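## Task

Grasp the bottle whose cap is green, raise it upright by more than half of its own height, and keep it held there until the scene ends. Other bottles may be nudged aside, but every one of them has to be standing at the finish.

## Robot and tools

ROBOT. A single arm with seven joints (in this order: waist, shoulder, upper arm roll, elbow, forearm roll, wrist pitch, wrist roll) and a two-finger parallel gripper. The base may sit tilted on a mounting block or post, and that block counts as part of the arm for the clearance check. The robot keeps holding its last command while replies are being written.

FRAMES. Scene frame: origin on the table top straight under the base, +z up, +y to the left when facing along +x. Gripper frame: fingers point along gripper +z and close along gripper y. end_effector_position is the midpoint between the pads when shut; closed fingertips reach about 22 mm past it (9 mm when fully open), and closing pushes the tips roughly 13 mm further from the arm, so keep that clearance over the table. Reported hand position can be slightly off, more at long reach.

ROW LAYOUT (shared by execute_actions and move). One row is 10 numbers: x, y, z, qw, qx, qy, qz, position, force_limit, speed. x, y, z are an absolute target in metres in the scene frame; qw, qx, qy, qz is an absolute orientation quaternion, w first, also scene frame. position, force_limit and speed are each in [-1, 1]. position: +1 fully open (85 mm), about -0.8 pads touch, -1 closes until blocked. force_limit per pad, for a 40 mm object closed slowly: about 20 N at -1, 128 N at 0, 235 N at +1 (thin objects get less). speed of the pad gap: about 20 mm/s at -1, 85 at 0, 150 at +1; faster closing adds up to about 12 N. Optionally 7 more numbers in [0, 1] scale each joint's position gain, in joint order, and persist until changed.

execute_actions(actions): a list of actions run in sequence; each action is a list of up to 15 rows, one row per 1/30 s step; a short action repeats its last row to fill 15 steps (0.5 s). An empty list just reports state and images. Each step the command is clipped to within 70 mm and 16 degrees of the measured pose, so far targets need several actions. A target more than 0.6 m from the gripper along any gripper axis is refused; a malformed action, or a first action failing that test, refuses the whole call. Repeat the wanted quaternion in every row rather than copying a drifted reported one.

move(target, speed, blocking): target is one row as above (absolute pose plus finger settings, which are applied at the start). The gripper follows a straight path there; speed in m/s, 0.002 to 0.5, default 0.25, turning up to twice that in rad/s; path lasts 0.5 to 10 s. It does not slow for obstacles and may overshoot speed near full reach. blocking=false returns after 0.5 s while the arm continues; then use wait or stop before any other motion command. The result adds a move: line (done, off_target, moving, held, fault), the limits that acted (paced = pose clipped; held = steps blocked, after which motion can jump fast), and distance to target.

wait(seconds): 0 to 10; lets the arm hold its command, returns early if a running move ends. stop(): brakes a running move; fingers keep going. zoom_image(camera, region): camera is cam_head_left or cam_head_right (each 672x504); region [x0, y0, x1, y1] in pixels, origin top-left, at most 504 by 504. finished_scene(scene): pass the current scene number to end it; irreversible, so only call once the bottle is held up and stable.

RESULTS. State line: end_effector_position and end_effector_quat_wxyz. Hand target: the pose the controller now drives toward. pose unreachable: the clearance check altered or blocked the command. Step readings list positions at some steps; HELD marks a held-back step. object_status: 0 moving, 1 blocked while opening, 2 blocked while closing (a grip), 3 reached command or pads met. Any new position number resets it to 0 briefly. Fingers stay stopped until position changes by at least 0.01; only then do new force_limit or speed values apply. position_measured is in counts: 3 open, ~78 is 60 mm, ~130 is 40 mm, ~180 is 20 mm, ~230 pads meet. touch_left (-y finger) and touch_right (+y finger): 28 cells each, 7 groups of 4 from fingertip toward the arm; empty cells read near 0 with noise; roughly 30 at 10 N, 140 at 50 N, 240 at 100 N. Joint torques follow joint order and change at rest only with contact or load. Camera calibration lines give K, distortion and T_world_to_cam for projecting scene points into images.

AVOID. Contact torque reaching a joint load limit (50.7 N m for the first four joints, 31.9 for the last three, held weight included) freezes the arm for 10 s. Motors heat while loaded: MOTOR HOT from 60 °C, arm sinks at 75 °C (OVER-TEMPERATURE FAULT). Do not knock anything off the table or tip bottles; avoid drops, slams, fast contact and pressing well past a contact point. The held object may occasionally be tugged, so grip firmly (confirm object_status 2) and keep the bottle vertical. Quick, smooth, low-effort motion is preferred.

Each tool is called after ">>>" by a JSON object that holds its "op" and its "data", one argument or row to a line.

## Session

>>> {"op": "execute_actions", "data": {
  "actions": []
}}

>>> {"op": "zoom_image", "data": {
  "camera": "cam_head_left",
  "region": [100,100,500,400]
}}

Scene clock: 0.00 s.
end_effector_position=(+0.7211, +0.2777, +0.1978) position_measured=3 object_status=3 touch_left=n/a touch_right=n/a end_effector_quat_wxyz=(+0.151, +0.781, +0.471, +0.382)
Joint positions: [-0.788  1.835  0.337  0.772 -1.874 -0.819  1.209]
Joint velocities: [ 0.     0.     0.    -0.001  0.    -0.    -0.   ]
Joint torques (N m, as the joint torque sensors report them, + toward a larger angle): no reading
Motor temperatures (°C, as the motors report them): [33 33 29 33 34 36 38]
Hand target: +0.721, +0.278, +0.198; +0.151, +0.781, +0.471, +0.382
Joint stiffness scale: [1. 1. 1. 1. 1. 1. 1.]

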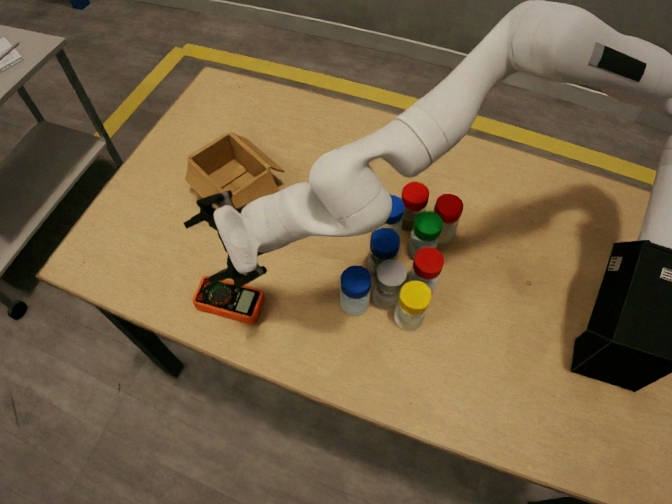

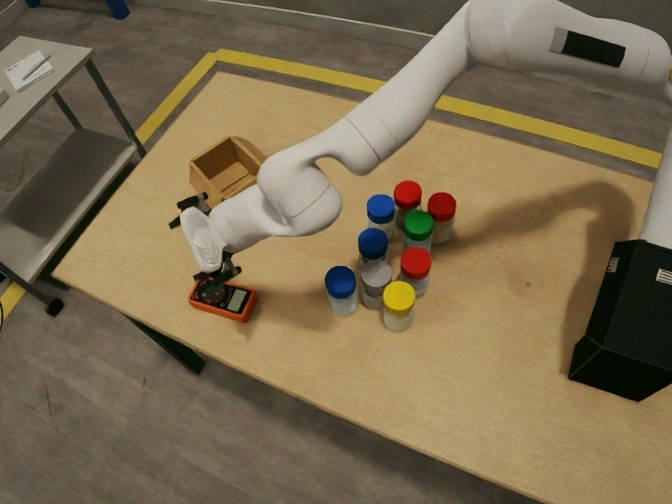

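Region (100, 100, 500, 400) of cam_head_left's 672x504 image, scaled by 1.260, with more detail than that image has; it fills the top 378 rows of this view, and the rest is white.

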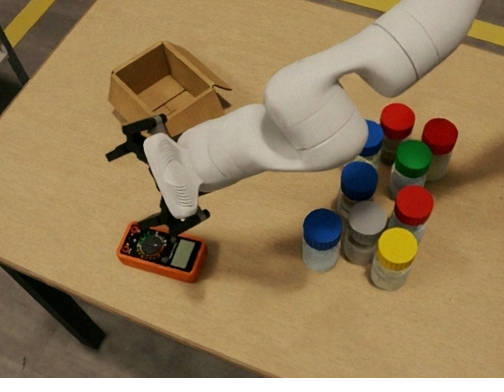

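>>> {"op": "move", "data": {
  "target": [0.392,0.033,0.23,0,0.643,0.766,0,0.57,-0.3,0],
  "speed": 0.3
}}

>>> {"op": "move", "data": {
  "target": [0.392,0.033,0.15,0,0.643,0.766,0,0.57,-0.3,0]
}}

>>> {"op": "zoom_image", "data": {
  "camera": "cam_head_left",
  "region": [330,130,530,330]
}}

>>> {"op": "zoom_image", "data": {
  "camera": "cam_head_right",
  "region": [330,130,530,330]
}}

Scene clock: 9.97 s.
end_effector_position=(+0.3958, +0.0353, +0.2294) position_measured=57 object_status=3 touch_left=((18 -14 -9 20) (-1 -11 11 8) (-38 26 15 8) (-9 -50 7 21) (12 -2 33 -19) (16 9 24 6) (2 -14 -2 21)) touch_right=((12 8 -26 -1) (21 11 -3 -12) (-5 4 11 24) (-8 0 -2 -18) (-8 -3 -22 2) (0 11 25 -5) (10 2 -7 -15)) end_effector_quat_wxyz=(+0.004, +0.645, +0.764, +0.005)
Joint positions: [-0.795  1.151  0.006  1.615 -2.403 -1.27   2.009]
Joint velocities: [ 0.003 -0.006 -0.004  0.001 -0.001 -0.002 -0.   ]
Joint torques (N m, as the joint torque sensors report them, + toward a larger angle): [-14.73 -13.28  -5.25  -7.27  -0.3    0.41   0.24]
Motor temperatures (°C, as the motors report them): [33 33 29 33 34 36 38]
Hand target: +0.392, +0.034, +0.230; -0.000, +0.643, +0.766, +0.000
Off the commanded pose: 0.004 m, 1 deg.
Joint stiffness scale: [1. 1. 1. 1. 1. 1. 1.]
move: off_target

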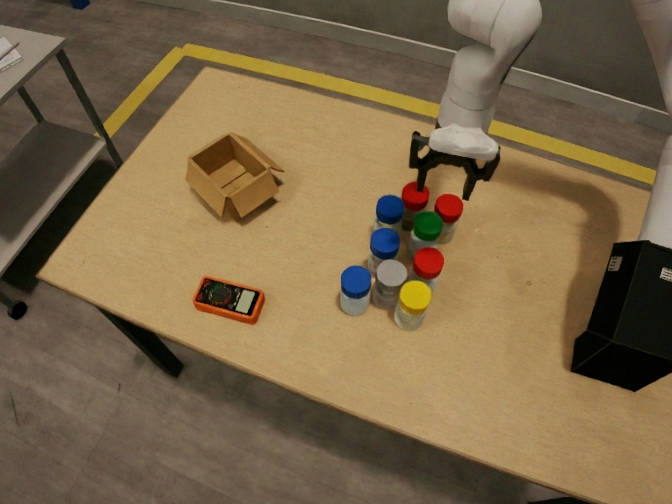

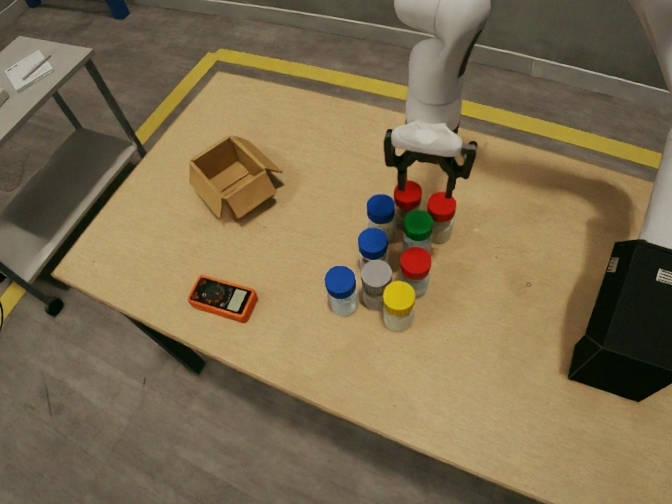

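Scene clock: 10.87 s.
end_effector_position=(+0.3909, +0.0335, +0.1529) position_measured=57 object_status=3 touch_left=((-27 -21 -16 -22) (11 15 1 -3) (-41 -11 10 19) (-4 -11 7 28) (-25 -21 -3 -26) (26 8 8 -5) (-45 2 -9 -14)) touch_right=((16 24 10 -2) (-8 6 1 -22) (10 6 11 -11) (3 3 -14 -11) (21 -14 0 -5) (17 3 -2 5) (-5 4 -1 -11)) end_effector_quat_wxyz=(-0.001, +0.643, +0.766, -0.001)
Joint positions: [-0.732  1.217  0.071  1.713 -2.33  -1.097  1.959]
Joint velocities: [ 0.     0.005  0.006  0.001 -0.     0.005 -0.001]
Joint torques (N m, as the joint torque sensors report them, + toward a larger angle): [-15.03 -13.39  -4.86  -6.42  -0.12   0.42   0.22]
Motor temperatures (°C, as the motors report them): [33 33 29 33 34 36 38]
Hand target: +0.392, +0.033, +0.150; +0.000, +0.643, +0.766, -0.000
Off the commanded pose: 0.003 m, 0 deg.
Joint stiffness scale: [1. 1. 1. 1. 1. 1. 1.]
move: done

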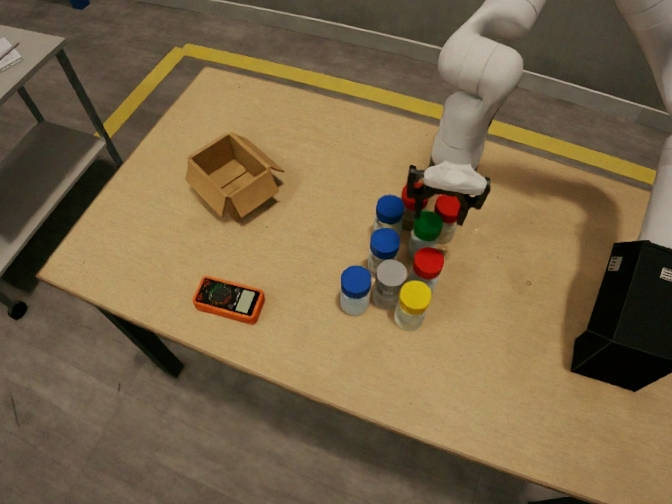

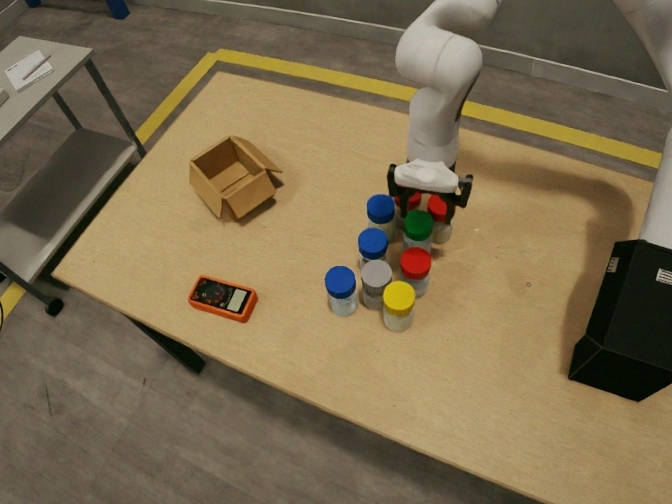

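Region (330, 130, 530, 330) of cam_head_left's 672x504 image, scaled by 2.520, with more detail than that image has.

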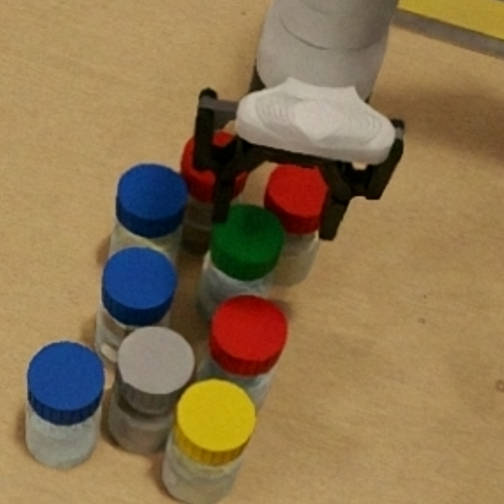

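Region (330, 130, 530, 330) of cam_head_right's 672x504 image, scaled by 2.520, with more detail than that image has.

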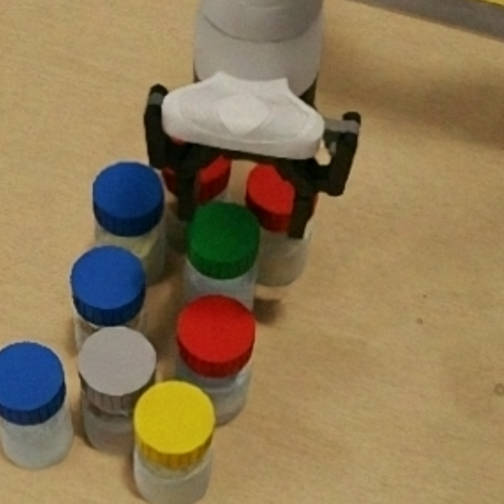

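>>> {"op": "move", "data": {
  "target": [0.412,0.014,0.125,0,0.643,0.766,0,0.57,-0.3,0],
  "speed": 0.1
}}

>>> {"op": "zoom_image", "data": {
  "camera": "cam_head_left",
  "region": [360,160,500,300]
}}

>>> {"op": "zoom_image", "data": {
  "camera": "cam_head_right",
  "region": [360,160,500,300]
}}

Scene clock: 15.83 s.
end_effector_position=(+0.4088, +0.0151, +0.1266) position_measured=57 object_status=3 touch_left=((5 14 6 -20) (-3 4 -12 -6) (-6 -8 38 -4) (-17 -20 8 -20) (8 -16 -18 5) (-7 -3 24 -15) (25 11 -13 -21)) touch_right=((14 -11 7 -4) (5 11 22 -6) (-7 5 -7 -8) (4 1 10 -13) (12 7 22 -10) (15 -3 1 14) (3 5 27 -13)) end_effector_quat_wxyz=(-0.002, +0.646, +0.764, -0.003)
Joint positions: [-0.678  1.218  0.109  1.714 -2.291 -1.06   1.985]
Joint velocities: [ 0.006 -0.     0.     0.     0.    -0.     0.   ]
Joint torques (N m, as the joint torque sensors report them, + toward a larger angle): [-15.86 -12.72  -5.21  -6.17  -0.3    0.39   0.13]
Motor temperatures (°C, as the motors report them): [33 33 29 33 34 36 38]
Hand target: +0.412, +0.014, +0.125; +0.000, +0.643, +0.766, -0.000
Off the commanded pose: 0.004 m, 1 deg.
Joint stiffness scale: [1. 1. 1. 1. 1. 1. 1.]
move: off_target

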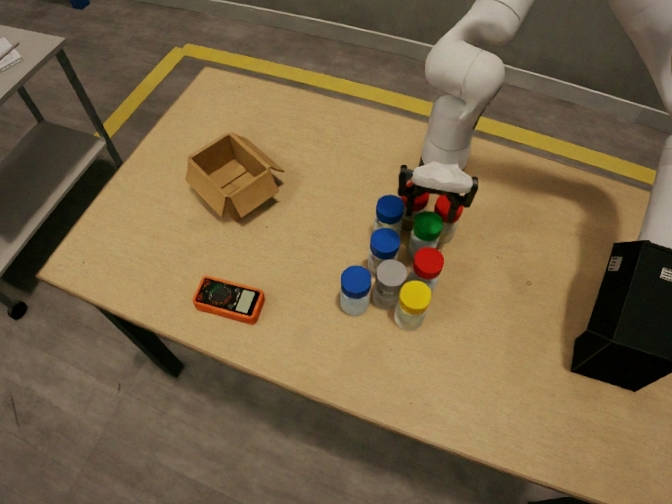

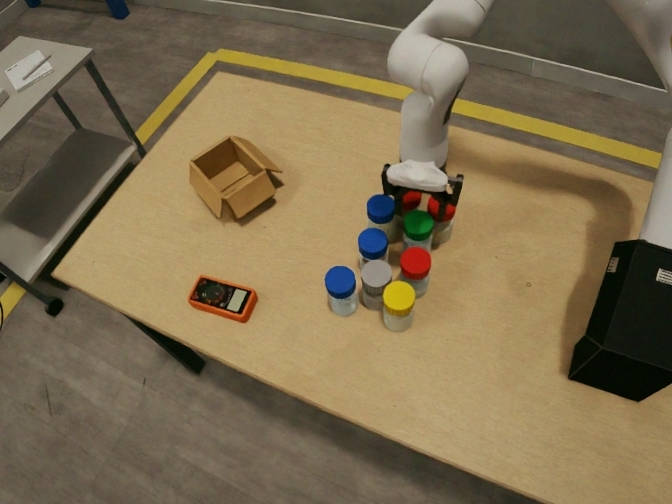

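Region (360, 160, 500, 300) of cam_head_left's 672x504 image, scaled by 3.600, with more detail than that image has.

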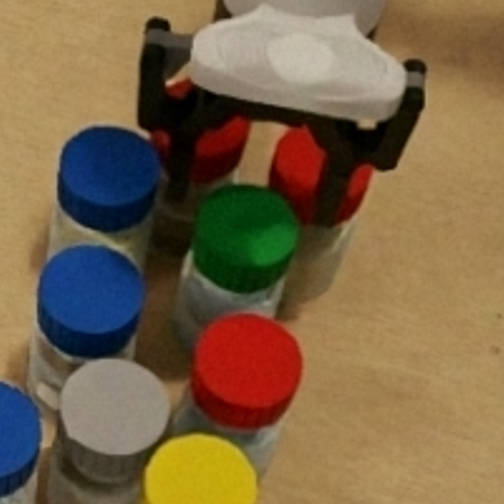

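Region (360, 160, 500, 300) of cam_head_right's 672x504 image, scaled by 3.600, with more detail than that image has.

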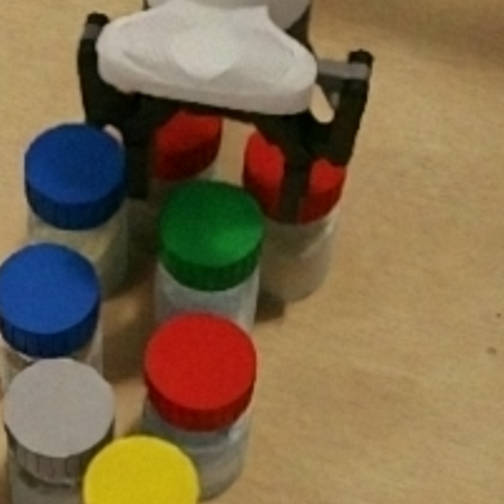

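>>> {"op": "move", "data": {
  "target": [0.41,0.029,0.125,0,0.643,0.766,0,0.57,-0.3,0]
}}

>>> {"op": "move", "data": {
  "target": [0.41,0.029,0.1,0,0.643,0.766,0,0.57,-0.3,0],
  "speed": 0.05
}}

>>> {"op": "zoom_image", "data": {
  "camera": "cam_head_right",
  "region": [360,160,500,300]
}}

Scene clock: 19.20 s.
end_effector_position=(+0.4103, +0.0250, +0.1239) position_measured=57 object_status=3 touch_left=((-27 -14 -15 -13) (7 -16 -13 21) (-21 8 5 -8) (2 -42 12 23) (9 -12 -21 5) (16 -7 7 8) (-1 -19 5 23)) touch_right=((6 16 -4 13) (-7 -21 -9 -6) (-6 -19 16 -5) (-5 -5 2 6) (-11 4 10 8) (2 -11 1 -17) (4 -3 -12 -11)) end_effector_quat_wxyz=(+0.001, +0.643, +0.766, -0.003)
Joint positions: [-0.683  1.243  0.108  1.694 -2.291 -1.06   1.985]
Joint velocities: [-0.002  0.006  0.    -0.002 -0.004 -0.     0.   ]
Joint torques (N m, as the joint torque sensors report them, + toward a larger angle): [-15.74 -13.29  -5.09  -6.06  -0.18   0.42   0.01]
Motor temperatures (°C, as the motors report them): [33 33 29 33 34 36 38]
Hand target: +0.410, +0.029, +0.125; -0.000, +0.643, +0.766, -0.000
Off the commanded pose: 0.004 m, 0 deg.
Joint stiffness scale: [1. 1. 1. 1. 1. 1. 1.]
move: off_target

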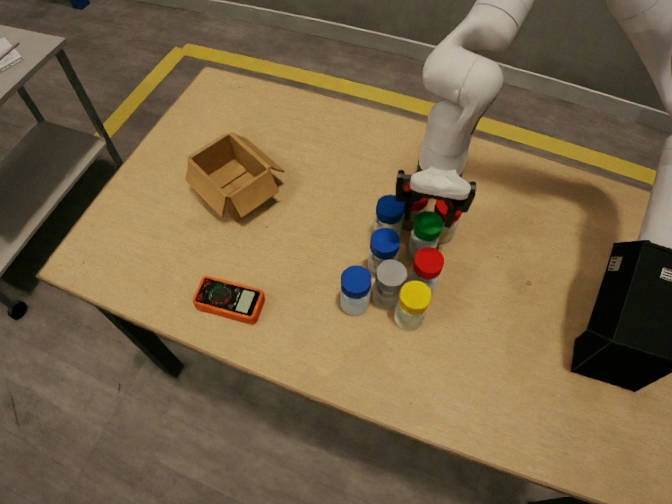

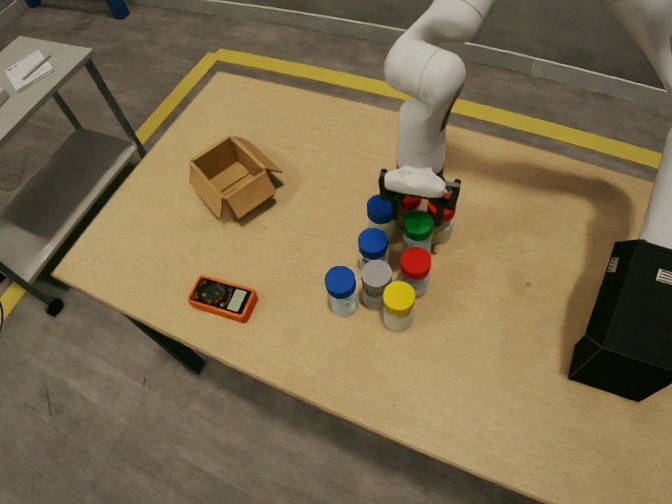

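Scene clock: 20.07 s.
end_effector_position=(+0.4092, +0.0295, +0.1027) position_measured=57 object_status=3 touch_left=((10 -17 -2 10) (43 -2 -18 8) (24 -18 20 -6) (29 9 -2 -2) (-21 0 -1 -9) (17 13 5 -13) (-5 -22 -11 3)) touch_right=((20 4 -20 -9) (19 -12 20 2) (3 -12 33 18) (-2 -9 35 -4) (16 -15 15 20) (28 -45 -3 -3) (-1 15 19 9)) end_effector_quat_wxyz=(-0.002, +0.643, +0.766, -0.001)
Joint positions: [-0.671  1.274  0.135  1.705 -2.275 -1.005  1.97 ]
Joint velocities: [-0.     0.005  0.008 -0.001 -0.001  0.005 -0.   ]
Joint torques (N m, as the joint torque sensors report them, + toward a larger angle): [-15.82 -13.88  -5.32  -5.55  -0.31   0.46   0.18]
Motor temperatures (°C, as the motors report them): [33 33 29 33 34 36 38]
Hand target: +0.410, +0.029, +0.100; +0.000, +0.643, +0.766, -0.000
Off the commanded pose: 0.003 m, 0 deg.
Joint stiffness scale: [1. 1. 1. 1. 1. 1. 1.]
move: done

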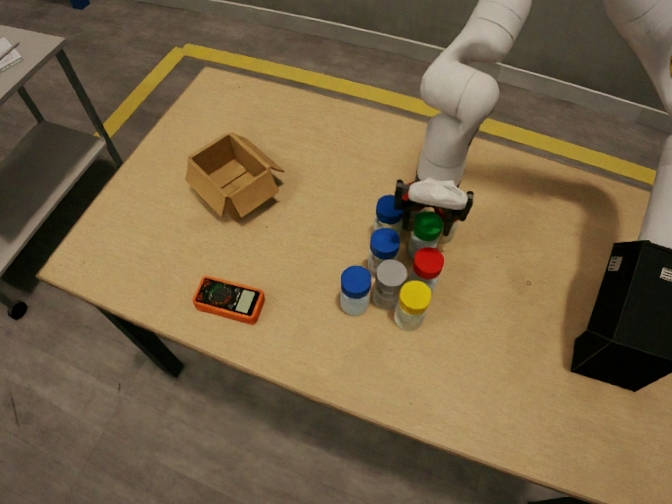

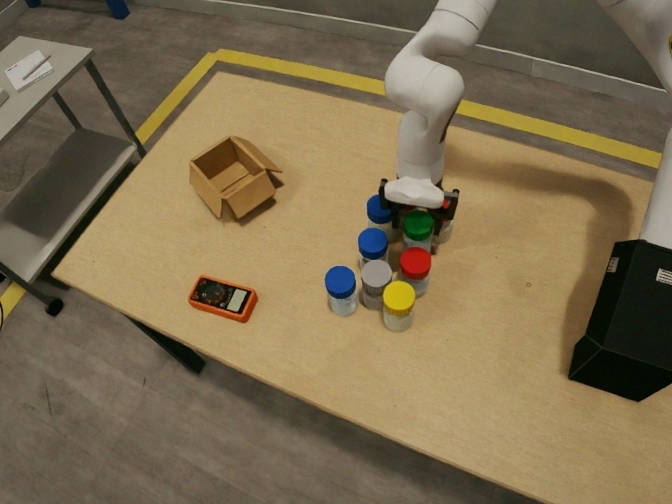

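Region (360, 160, 500, 300) of cam_head_right's 672x504 image, scaled by 3.600, with more detail than that image has.

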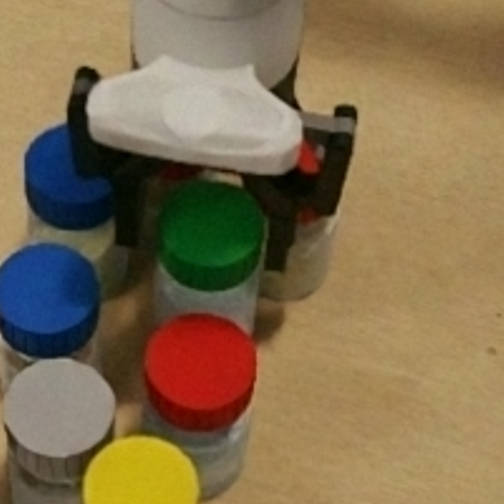

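>>> {"op": "move", "data": {
  "target": [0.403,0.028,0.091,0,0.643,0.766,0,0.57,-0.3,0],
  "speed": 0.05
}}

>>> {"op": "move", "data": {
  "target": [0.403,0.028,0.091,0,0.643,0.766,0,-1,-0.3,-0.5]
}}

Scene clock: 22.73 s.
end_effector_position=(+0.4016, +0.0278, +0.0923) position_measured=57 object_status=3 touch_left=((9 2 3 -5) (2 -13 15 1) (-27 33 -8 -7) (-15 20 15 -9) (-16 -15 18 4) (-2 -19 -18 0) (25 21 -12 3)) touch_right=((22 -15 -21 -22) (-7 -17 -15 -11) (13 -21 -1 29) (-5 9 -32 8) (6 1 5 3) (7 3 2 2) (13 27 27 19)) end_effector_quat_wxyz=(-0.003, +0.643, +0.765, -0.002)
Joint positions: [-0.671  1.283  0.15   1.733 -2.266 -0.971  1.949]
Joint velocities: [-0.     0.002  0.007  0.     0.     0.005 -0.   ]
Joint torques (N m, as the joint torque sensors report them, + toward a larger angle): [-15.82 -13.91  -4.89  -5.66  -0.37   0.48   0.12]
Motor temperatures (°C, as the motors report them): [33 33 29 33 34 36 38]
Hand target: +0.403, +0.028, +0.091; -0.000, +0.643, +0.766, -0.000
Off the commanded pose: 0.002 m, 0 deg.
Joint stiffness scale: [1. 1. 1. 1. 1. 1. 1.]
move: done

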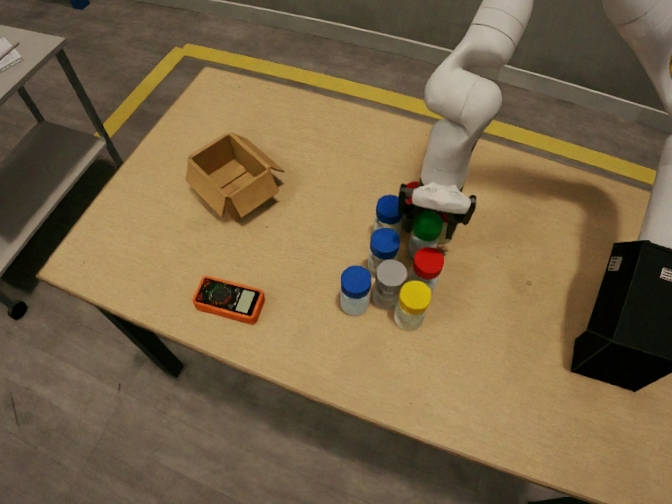

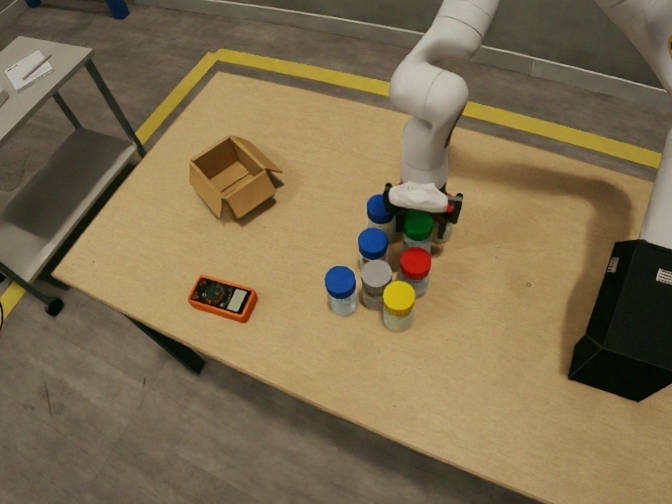

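Scene clock: 23.43 s.
end_effector_position=(+0.4017, +0.0280, +0.0927) position_measured=98 object_status=2 touch_left=((-5 35 108 65) (21 236 439 201) (35 331 730 302) (77 455 692 383) (59 531 822 487) (35 279 386 186) (4 10 72 18)) touch_right=((-2 107 265 89) (60 300 718 294) (54 447 1008 343) (39 221 757 407) (37 282 880 266) (22 153 291 116) (2 44 42 -20)) end_effector_quat_wxyz=(-0.003, +0.643, +0.766, -0.002)
Joint positions: [-0.672  1.283  0.15   1.733 -2.266 -0.971  1.949]
Joint velocities: [-0.    -0.    -0.     0.002  0.     0.     0.   ]
Joint torques (N m, as the joint torque sensors report them, + toward a larger angle): [-14.71 -12.18  -4.61  -5.    -0.25   0.86   0.11]
Motor temperatures (°C, as the motors report them): [33 33 29 33 34 36 38]
Hand target: +0.403, +0.028, +0.091; -0.000, +0.643, +0.766, -0.000
Off the commanded pose: 0.002 m, 0 deg.
Joint stiffness scale: [1. 1. 1. 1. 1. 1. 1.]
move: done

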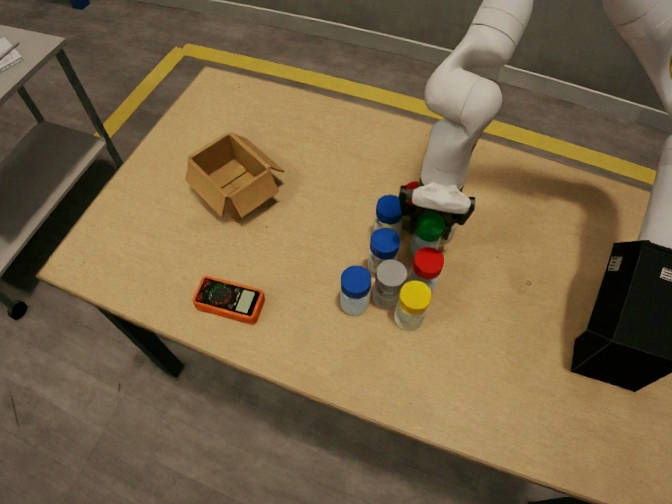

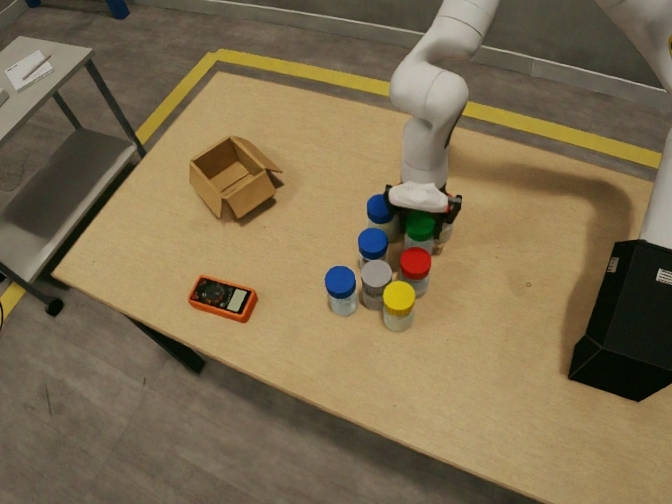

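>>> {"op": "move", "data": {
  "target": [0.403,0.032,0.19,0,0.643,0.766,0,-1,-0.3,-0.5],
  "speed": 0.1
}}

Scene clock: 25.73 s.
end_effector_position=(+0.4044, +0.0315, +0.1872) position_measured=98 object_status=2 touch_left=((12 42 111 48) (23 277 459 220) (26 311 744 291) (63 452 729 383) (66 528 813 484) (26 287 400 204) (9 21 27 22)) touch_right=((12 97 262 91) (55 277 711 275) (66 449 1005 336) (36 242 759 414) (44 301 890 292) (1 188 286 113) (15 56 73 24)) end_effector_quat_wxyz=(+0.002, +0.644, +0.765, +0.001)
Joint positions: [-0.749  1.186  0.049  1.645 -2.364 -1.187  2.011]
Joint velocities: [ 0.    -0.003 -0.008 -0.001  0.    -0.005  0.   ]
Joint torques (N m, as the joint torque sensors report them, + toward a larger angle): [-16.26 -13.93  -5.44  -7.34  -0.36   0.41   0.21]
Motor temperatures (°C, as the motors report them): [33 33 29 33 34 36 38]
Hand target: +0.403, +0.032, +0.190; -0.000, +0.643, +0.766, +0.000
Off the commanded pose: 0.003 m, 0 deg.
Joint stiffness scale: [1. 1. 1. 1. 1. 1. 1.]
move: done

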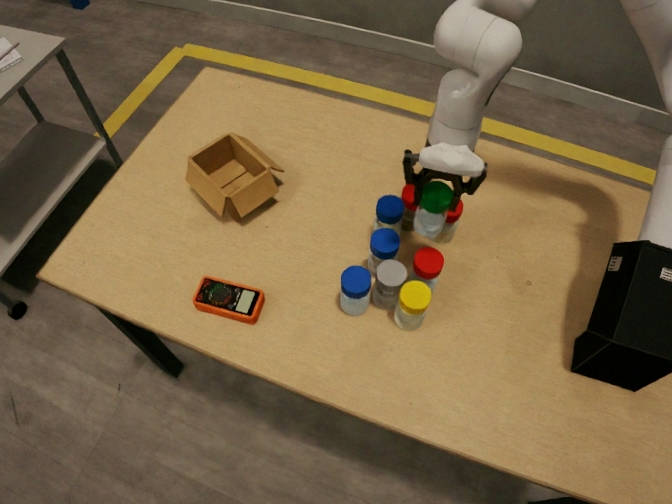

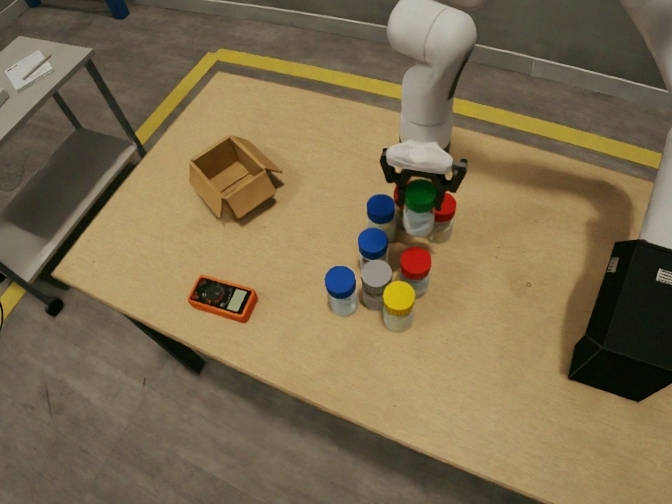

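>>> {"op": "finished_scene", "data": {
  "scene": 1
}}

The scene is finished: the task was done.


## Next scene

Grasp the bottle whose cap is red, raise it upright by more than half of its own height, and keep it held there until the scene ends. Other bottles may be nudged aside, but every one of them has to be standing at the finish.

>>> {"op": "execute_actions", "data": {
  "actions": []
}}

Scene clock: 0.00 s.
end_effector_position=(+0.5634, -0.3038, +0.2495) position_measured=3 object_status=3 touch_left=n/a touch_right=n/a end_effector_quat_wxyz=(-0.063, +0.898, -0.428, +0.082)
Joint positions: [-0.245  0.613 -0.233  1.495  1.126  1.436  3.13 ]
Joint velocities: [-0.     0.001 -0.001 -0.     0.001 -0.     0.   ]
Joint torques (N m, as the joint torque sensors report them, + toward a larger angle): no reading
Motor temperatures (°C, as the motors report them): [33 33 29 33 34 36 38]
Hand target: +0.563, -0.304, +0.250; -0.063, +0.898, -0.428, +0.082
Joint stiffness scale: [1. 1. 1. 1. 1. 1. 1.]

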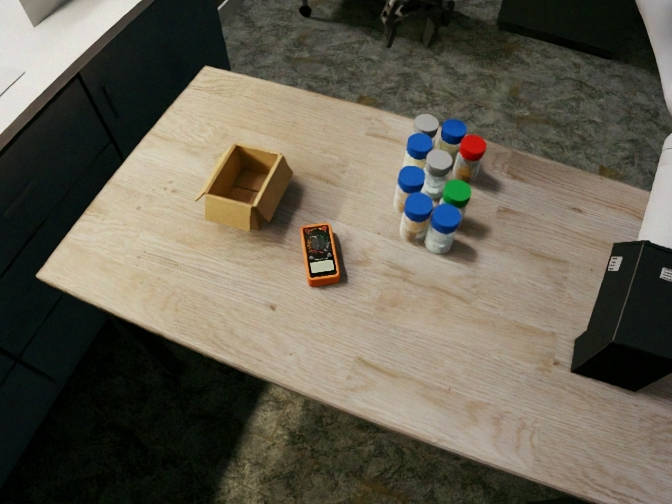

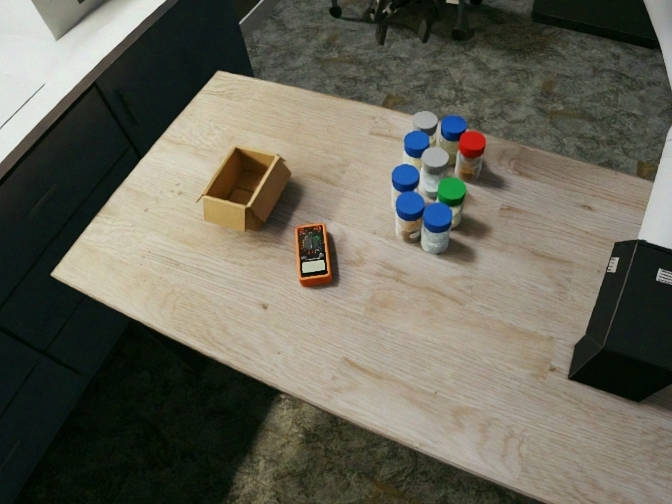

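>>> {"op": "move", "data": {
  "target": [0.369,-0.196,0.17,0,0.985,-0.174,0,0.57,-0.3,0]
}}

>>> {"op": "move", "data": {
  "target": [0.369,-0.196,0.133,0,0.985,-0.174,0,0.57,-0.3,0],
  "speed": 0.1
}}

>>> {"op": "zoom_image", "data": {
  "camera": "cam_head_left",
  "region": [400,70,540,210]
}}

>>> {"op": "zoom_image", "data": {
  "camera": "cam_head_right",
  "region": [400,70,540,210]
}}

Scene clock: 4.83 s.
end_effector_position=(+0.3720, -0.2001, +0.1694) position_measured=57 object_status=3 touch_left=((1 -27 -6 12) (-8 -6 4 8) (-21 15 -2 -8) (-23 5 -20 20) (11 -8 12 -3) (23 35 -37 -9) (-2 10 -9 -12)) touch_right=((18 -8 -3 14) (32 -3 15 -19) (-12 3 -6 19) (-5 10 10 -9) (11 -14 -3 13) (10 -5 5 -17) (-9 10 8 -28)) end_effector_quat_wxyz=(+0.004, +0.985, -0.174, +0.002)
Joint positions: [-0.264  0.687 -0.322  2.043  1.064  1.399  3.081]
Joint velocities: [ 0.     0.005 -0.005  0.001  0.    -0.    -0.002]
Joint torques (N m, as the joint torque sensors report them, + toward a larger angle): [-13.39  -8.9   -5.99  -5.04  -0.11   0.63   0.19]
Motor temperatures (°C, as the motors report them): [33 33 29 33 34 36 38]
Hand target: +0.369, -0.196, +0.170; +0.000, +0.985, -0.174, +0.000
Off the commanded pose: 0.005 m, 0 deg.
Joint stiffness scale: [1. 1. 1. 1. 1. 1. 1.]
move: off_target

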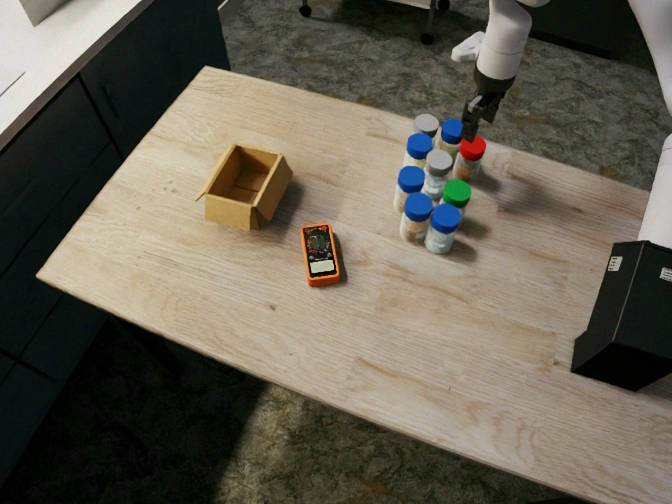

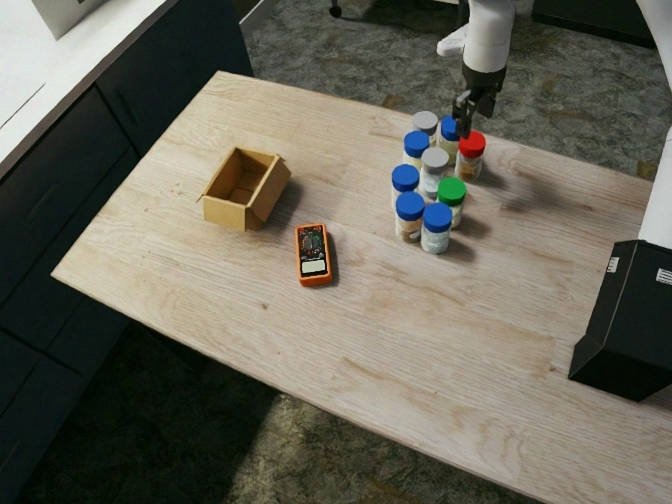

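Scene clock: 5.67 s.
end_effector_position=(+0.3683, -0.1960, +0.1360) position_measured=57 object_status=3 touch_left=((3 3 32 -1) (-5 -23 28 23) (23 -35 -9 -1) (2 -18 4 12) (-16 -20 7 6) (23 -8 -31 -36) (-1 18 7 14)) touch_right=((8 -3 18 -3) (-9 27 -13 -3) (19 -5 17 3) (-12 16 -6 14) (8 8 9 -15) (-15 12 5 -7) (4 -7 0 -4)) end_effector_quat_wxyz=(+0.000, +0.985, -0.173, -0.001)
Joint positions: [-0.221  0.721 -0.291  2.084  1.127  1.328  3.046]
Joint velocities: [ 0.004  0.004  0.     0.     0.002  0.    -0.   ]
Joint torques (N m, as the joint torque sensors report them, + toward a larger angle): [-13.59  -8.76  -6.4   -4.57  -0.27   0.48   0.1 ]
Motor temperatures (°C, as the motors report them): [33 33 29 33 34 36 38]
Hand target: +0.369, -0.196, +0.133; +0.000, +0.985, -0.174, +0.000
Off the commanded pose: 0.003 m, 0 deg.
Joint stiffness scale: [1. 1. 1. 1. 1. 1. 1.]
move: done

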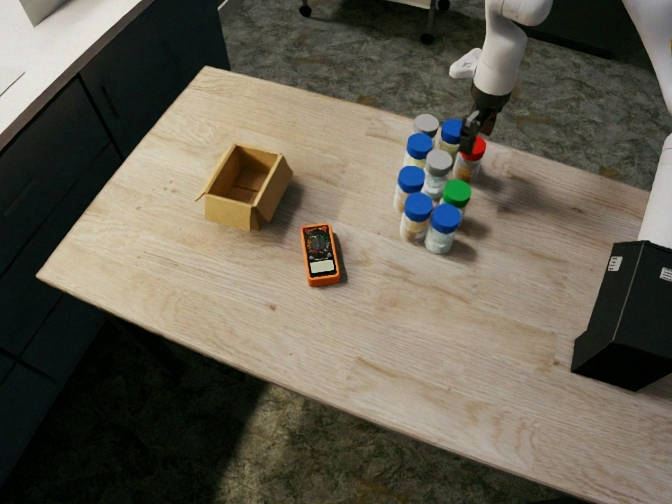

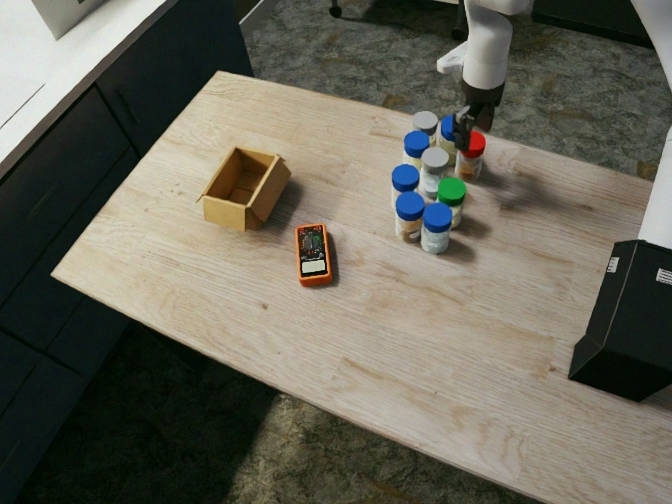

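Region (400, 70, 540, 210) of cam_head_left's 672x504 image, scaled by 3.600, with more detail than that image has.

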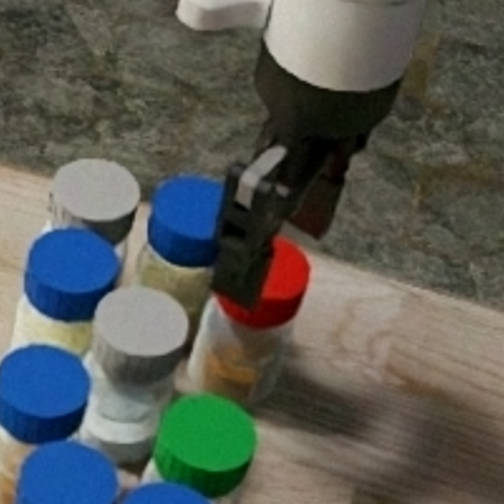

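Region (400, 70, 540, 210) of cam_head_right's 672x504 image, scaled by 3.600, with more detail than that image has.

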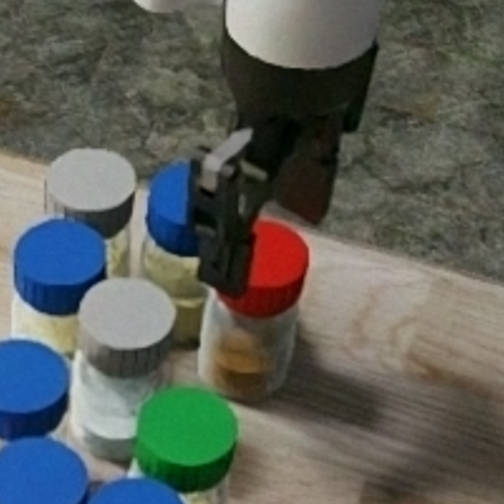

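>>> {"op": "move", "data": {
  "target": [0.371,-0.2,0.093,0,0.985,-0.174,0,0.62,-0.3,0],
  "speed": 0.05
}}

>>> {"op": "zoom_image", "data": {
  "camera": "cam_head_right",
  "region": [400,70,540,210]
}}

Scene clock: 9.27 s.
end_effector_position=(+0.3706, -0.2002, +0.0958) position_measured=50 object_status=3 touch_left=((3 -20 -5 25) (31 -13 7 -2) (0 -21 11 6) (21 5 -7 -16) (22 -1 -21 -9) (6 2 -16 -1) (12 -6 -10 -20)) touch_right=((6 12 30 5) (-22 5 -28 7) (0 18 -11 5) (2 7 -3 -11) (-15 -1 -7 10) (-19 5 9 -7) (18 7 32 -3)) end_effector_quat_wxyz=(+0.001, +0.985, -0.173, -0.001)
Joint positions: [-0.159  0.757 -0.244  2.109  1.223  1.259  3.02 ]
Joint velocities: [ 0.005  0.003 -0.001  0.001  0.001 -0.    -0.001]
Joint torques (N m, as the joint torque sensors report them, + toward a larger angle): [-13.64  -9.68  -6.36  -3.61  -0.06   0.49   0.21]
Motor temperatures (°C, as the motors report them): [33 33 29 33 34 36 38]
Hand target: +0.371, -0.200, +0.093; +0.000, +0.985, -0.174, +0.000
Off the commanded pose: 0.003 m, 0 deg.
Joint stiffness scale: [1. 1. 1. 1. 1. 1. 1.]
move: done

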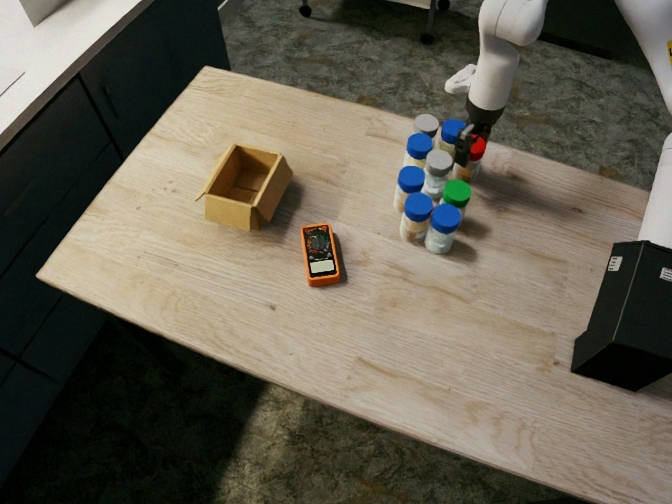

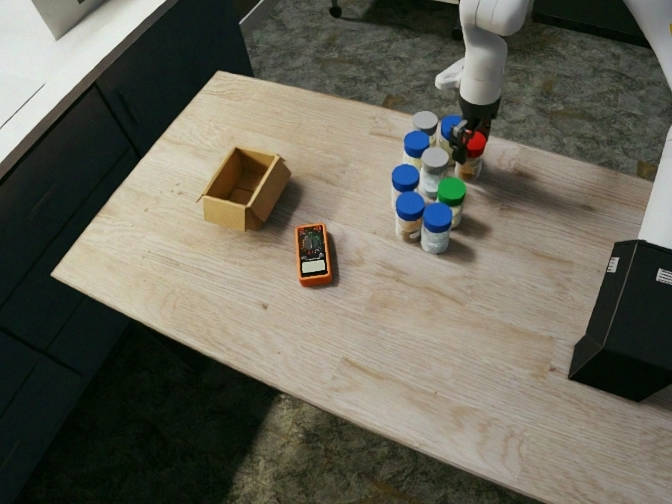

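Region (400, 70, 540, 210) of cam_head_right's 672x504 image, scaled by 3.600, with more detail than that image has.

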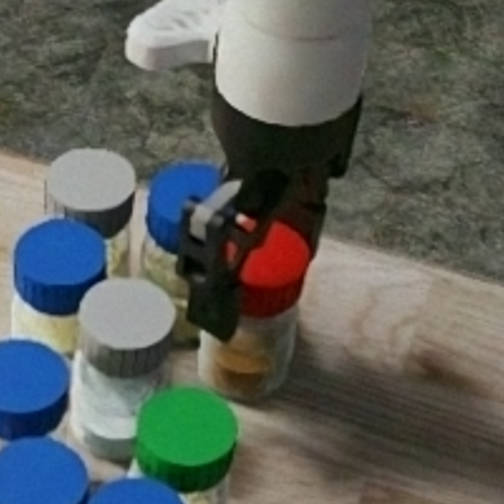

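>>> {"op": "move", "data": {
  "target": [0.369,-0.2,0.093,0,0.985,-0.174,0,-1,-0.3,-0.5]
}}

>>> {"op": "move", "data": {
  "target": [0.366,-0.2,0.19,0,0.985,-0.174,0,-1,-0.3,-0.5],
  "speed": 0.1
}}

Scene clock: 11.20 s.
end_effector_position=(+0.3690, -0.2008, +0.0954) position_measured=98 object_status=2 touch_left=((-1 13 -21 -23) (17 80 94 18) (117 490 645 88) (179 964 838 192) (136 889 787 166) (30 224 144 30) (24 17 -13 24)) touch_right=((73 499 720 108) (142 706 986 181) (129 785 1062 131) (29 189 345 56) (8 29 55 19) (-11 1 -14 3) (-3 36 12 -19)) end_effector_quat_wxyz=(+0.001, +0.985, -0.174, -0.002)
Joint positions: [-0.159  0.756 -0.244  2.114  1.223  1.259  3.014]
Joint velocities: [-0.     0.     0.    -0.001 -0.001 -0.    -0.   ]
Joint torques (N m, as the joint torque sensors report them, + toward a larger angle): [-9.43 -5.32 -3.3  -2.4  -0.31 -0.33  0.18]
Motor temperatures (°C, as the motors report them): [33 33 29 33 34 36 38]
Hand target: +0.369, -0.200, +0.093; -0.000, +0.985, -0.174, -0.000
Off the commanded pose: 0.003 m, 0 deg.
Joint stiffness scale: [1. 1. 1. 1. 1. 1. 1.]
move: done

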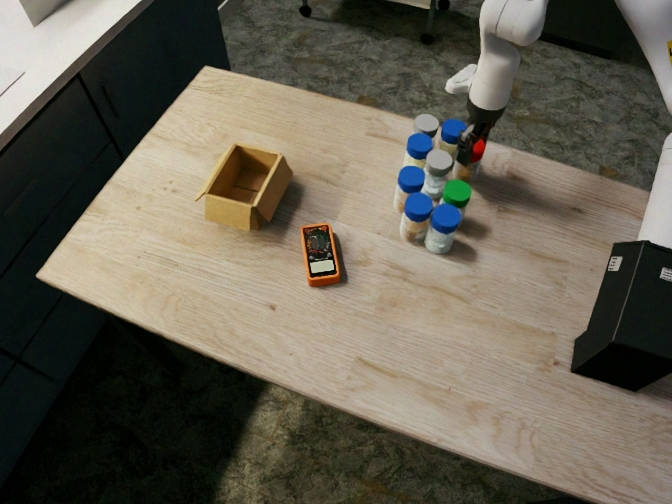

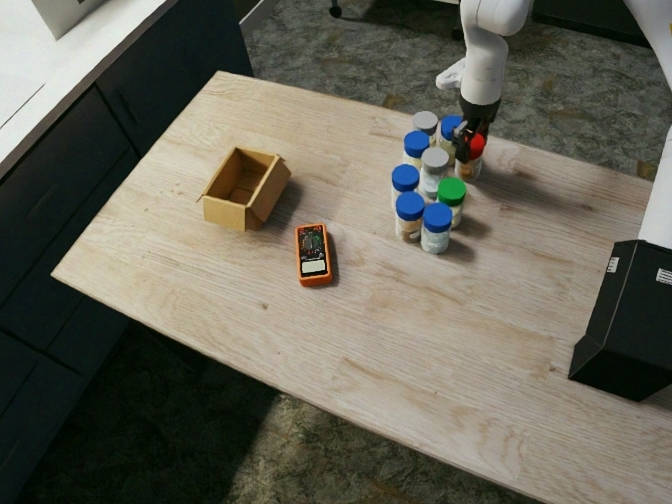

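Scene clock: 12.57 s.
end_effector_position=(+0.3673, -0.2001, +0.1871) position_measured=98 object_status=2 touch_left=((-7 -18 -9 16) (41 86 102 14) (103 495 670 76) (186 969 858 206) (127 906 835 177) (4 221 168 37) (-3 28 -8 14)) touch_right=((67 524 733 100) (163 693 1003 171) (132 789 1067 150) (16 190 369 71) (37 45 72 -22) (10 7 -13 9) (6 9 -6 -12)) end_effector_quat_wxyz=(+0.000, +0.984, -0.176, +0.002)
Joint positions: [-0.282  0.664 -0.349  2.035  1.025  1.43   3.086]
Joint velocities: [-0.002 -0.003  0.    -0.     0.001  0.001  0.   ]
Joint torques (N m, as the joint torque sensors report them, + toward a larger angle): [-13.83  -8.49  -6.62  -5.7   -0.34   0.57   0.27]
Motor temperatures (°C, as the motors report them): [33 33 29 33 34 36 38]
Hand target: +0.366, -0.200, +0.190; -0.000, +0.985, -0.174, -0.000
Off the commanded pose: 0.003 m, 0 deg.
Joint stiffness scale: [1. 1. 1. 1. 1. 1. 1.]
move: done

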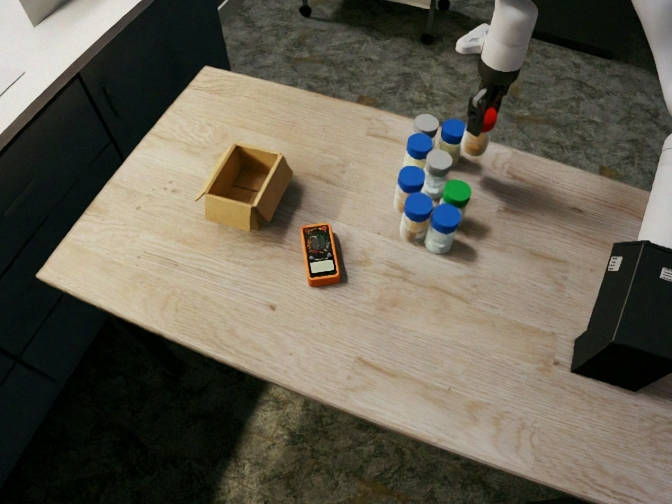

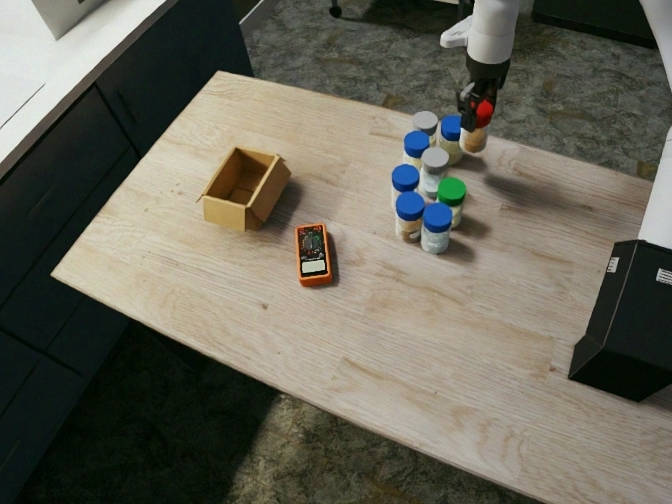

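>>> {"op": "finished_scene", "data": {
  "scene": 2
}}

The scene is finished: the task was done.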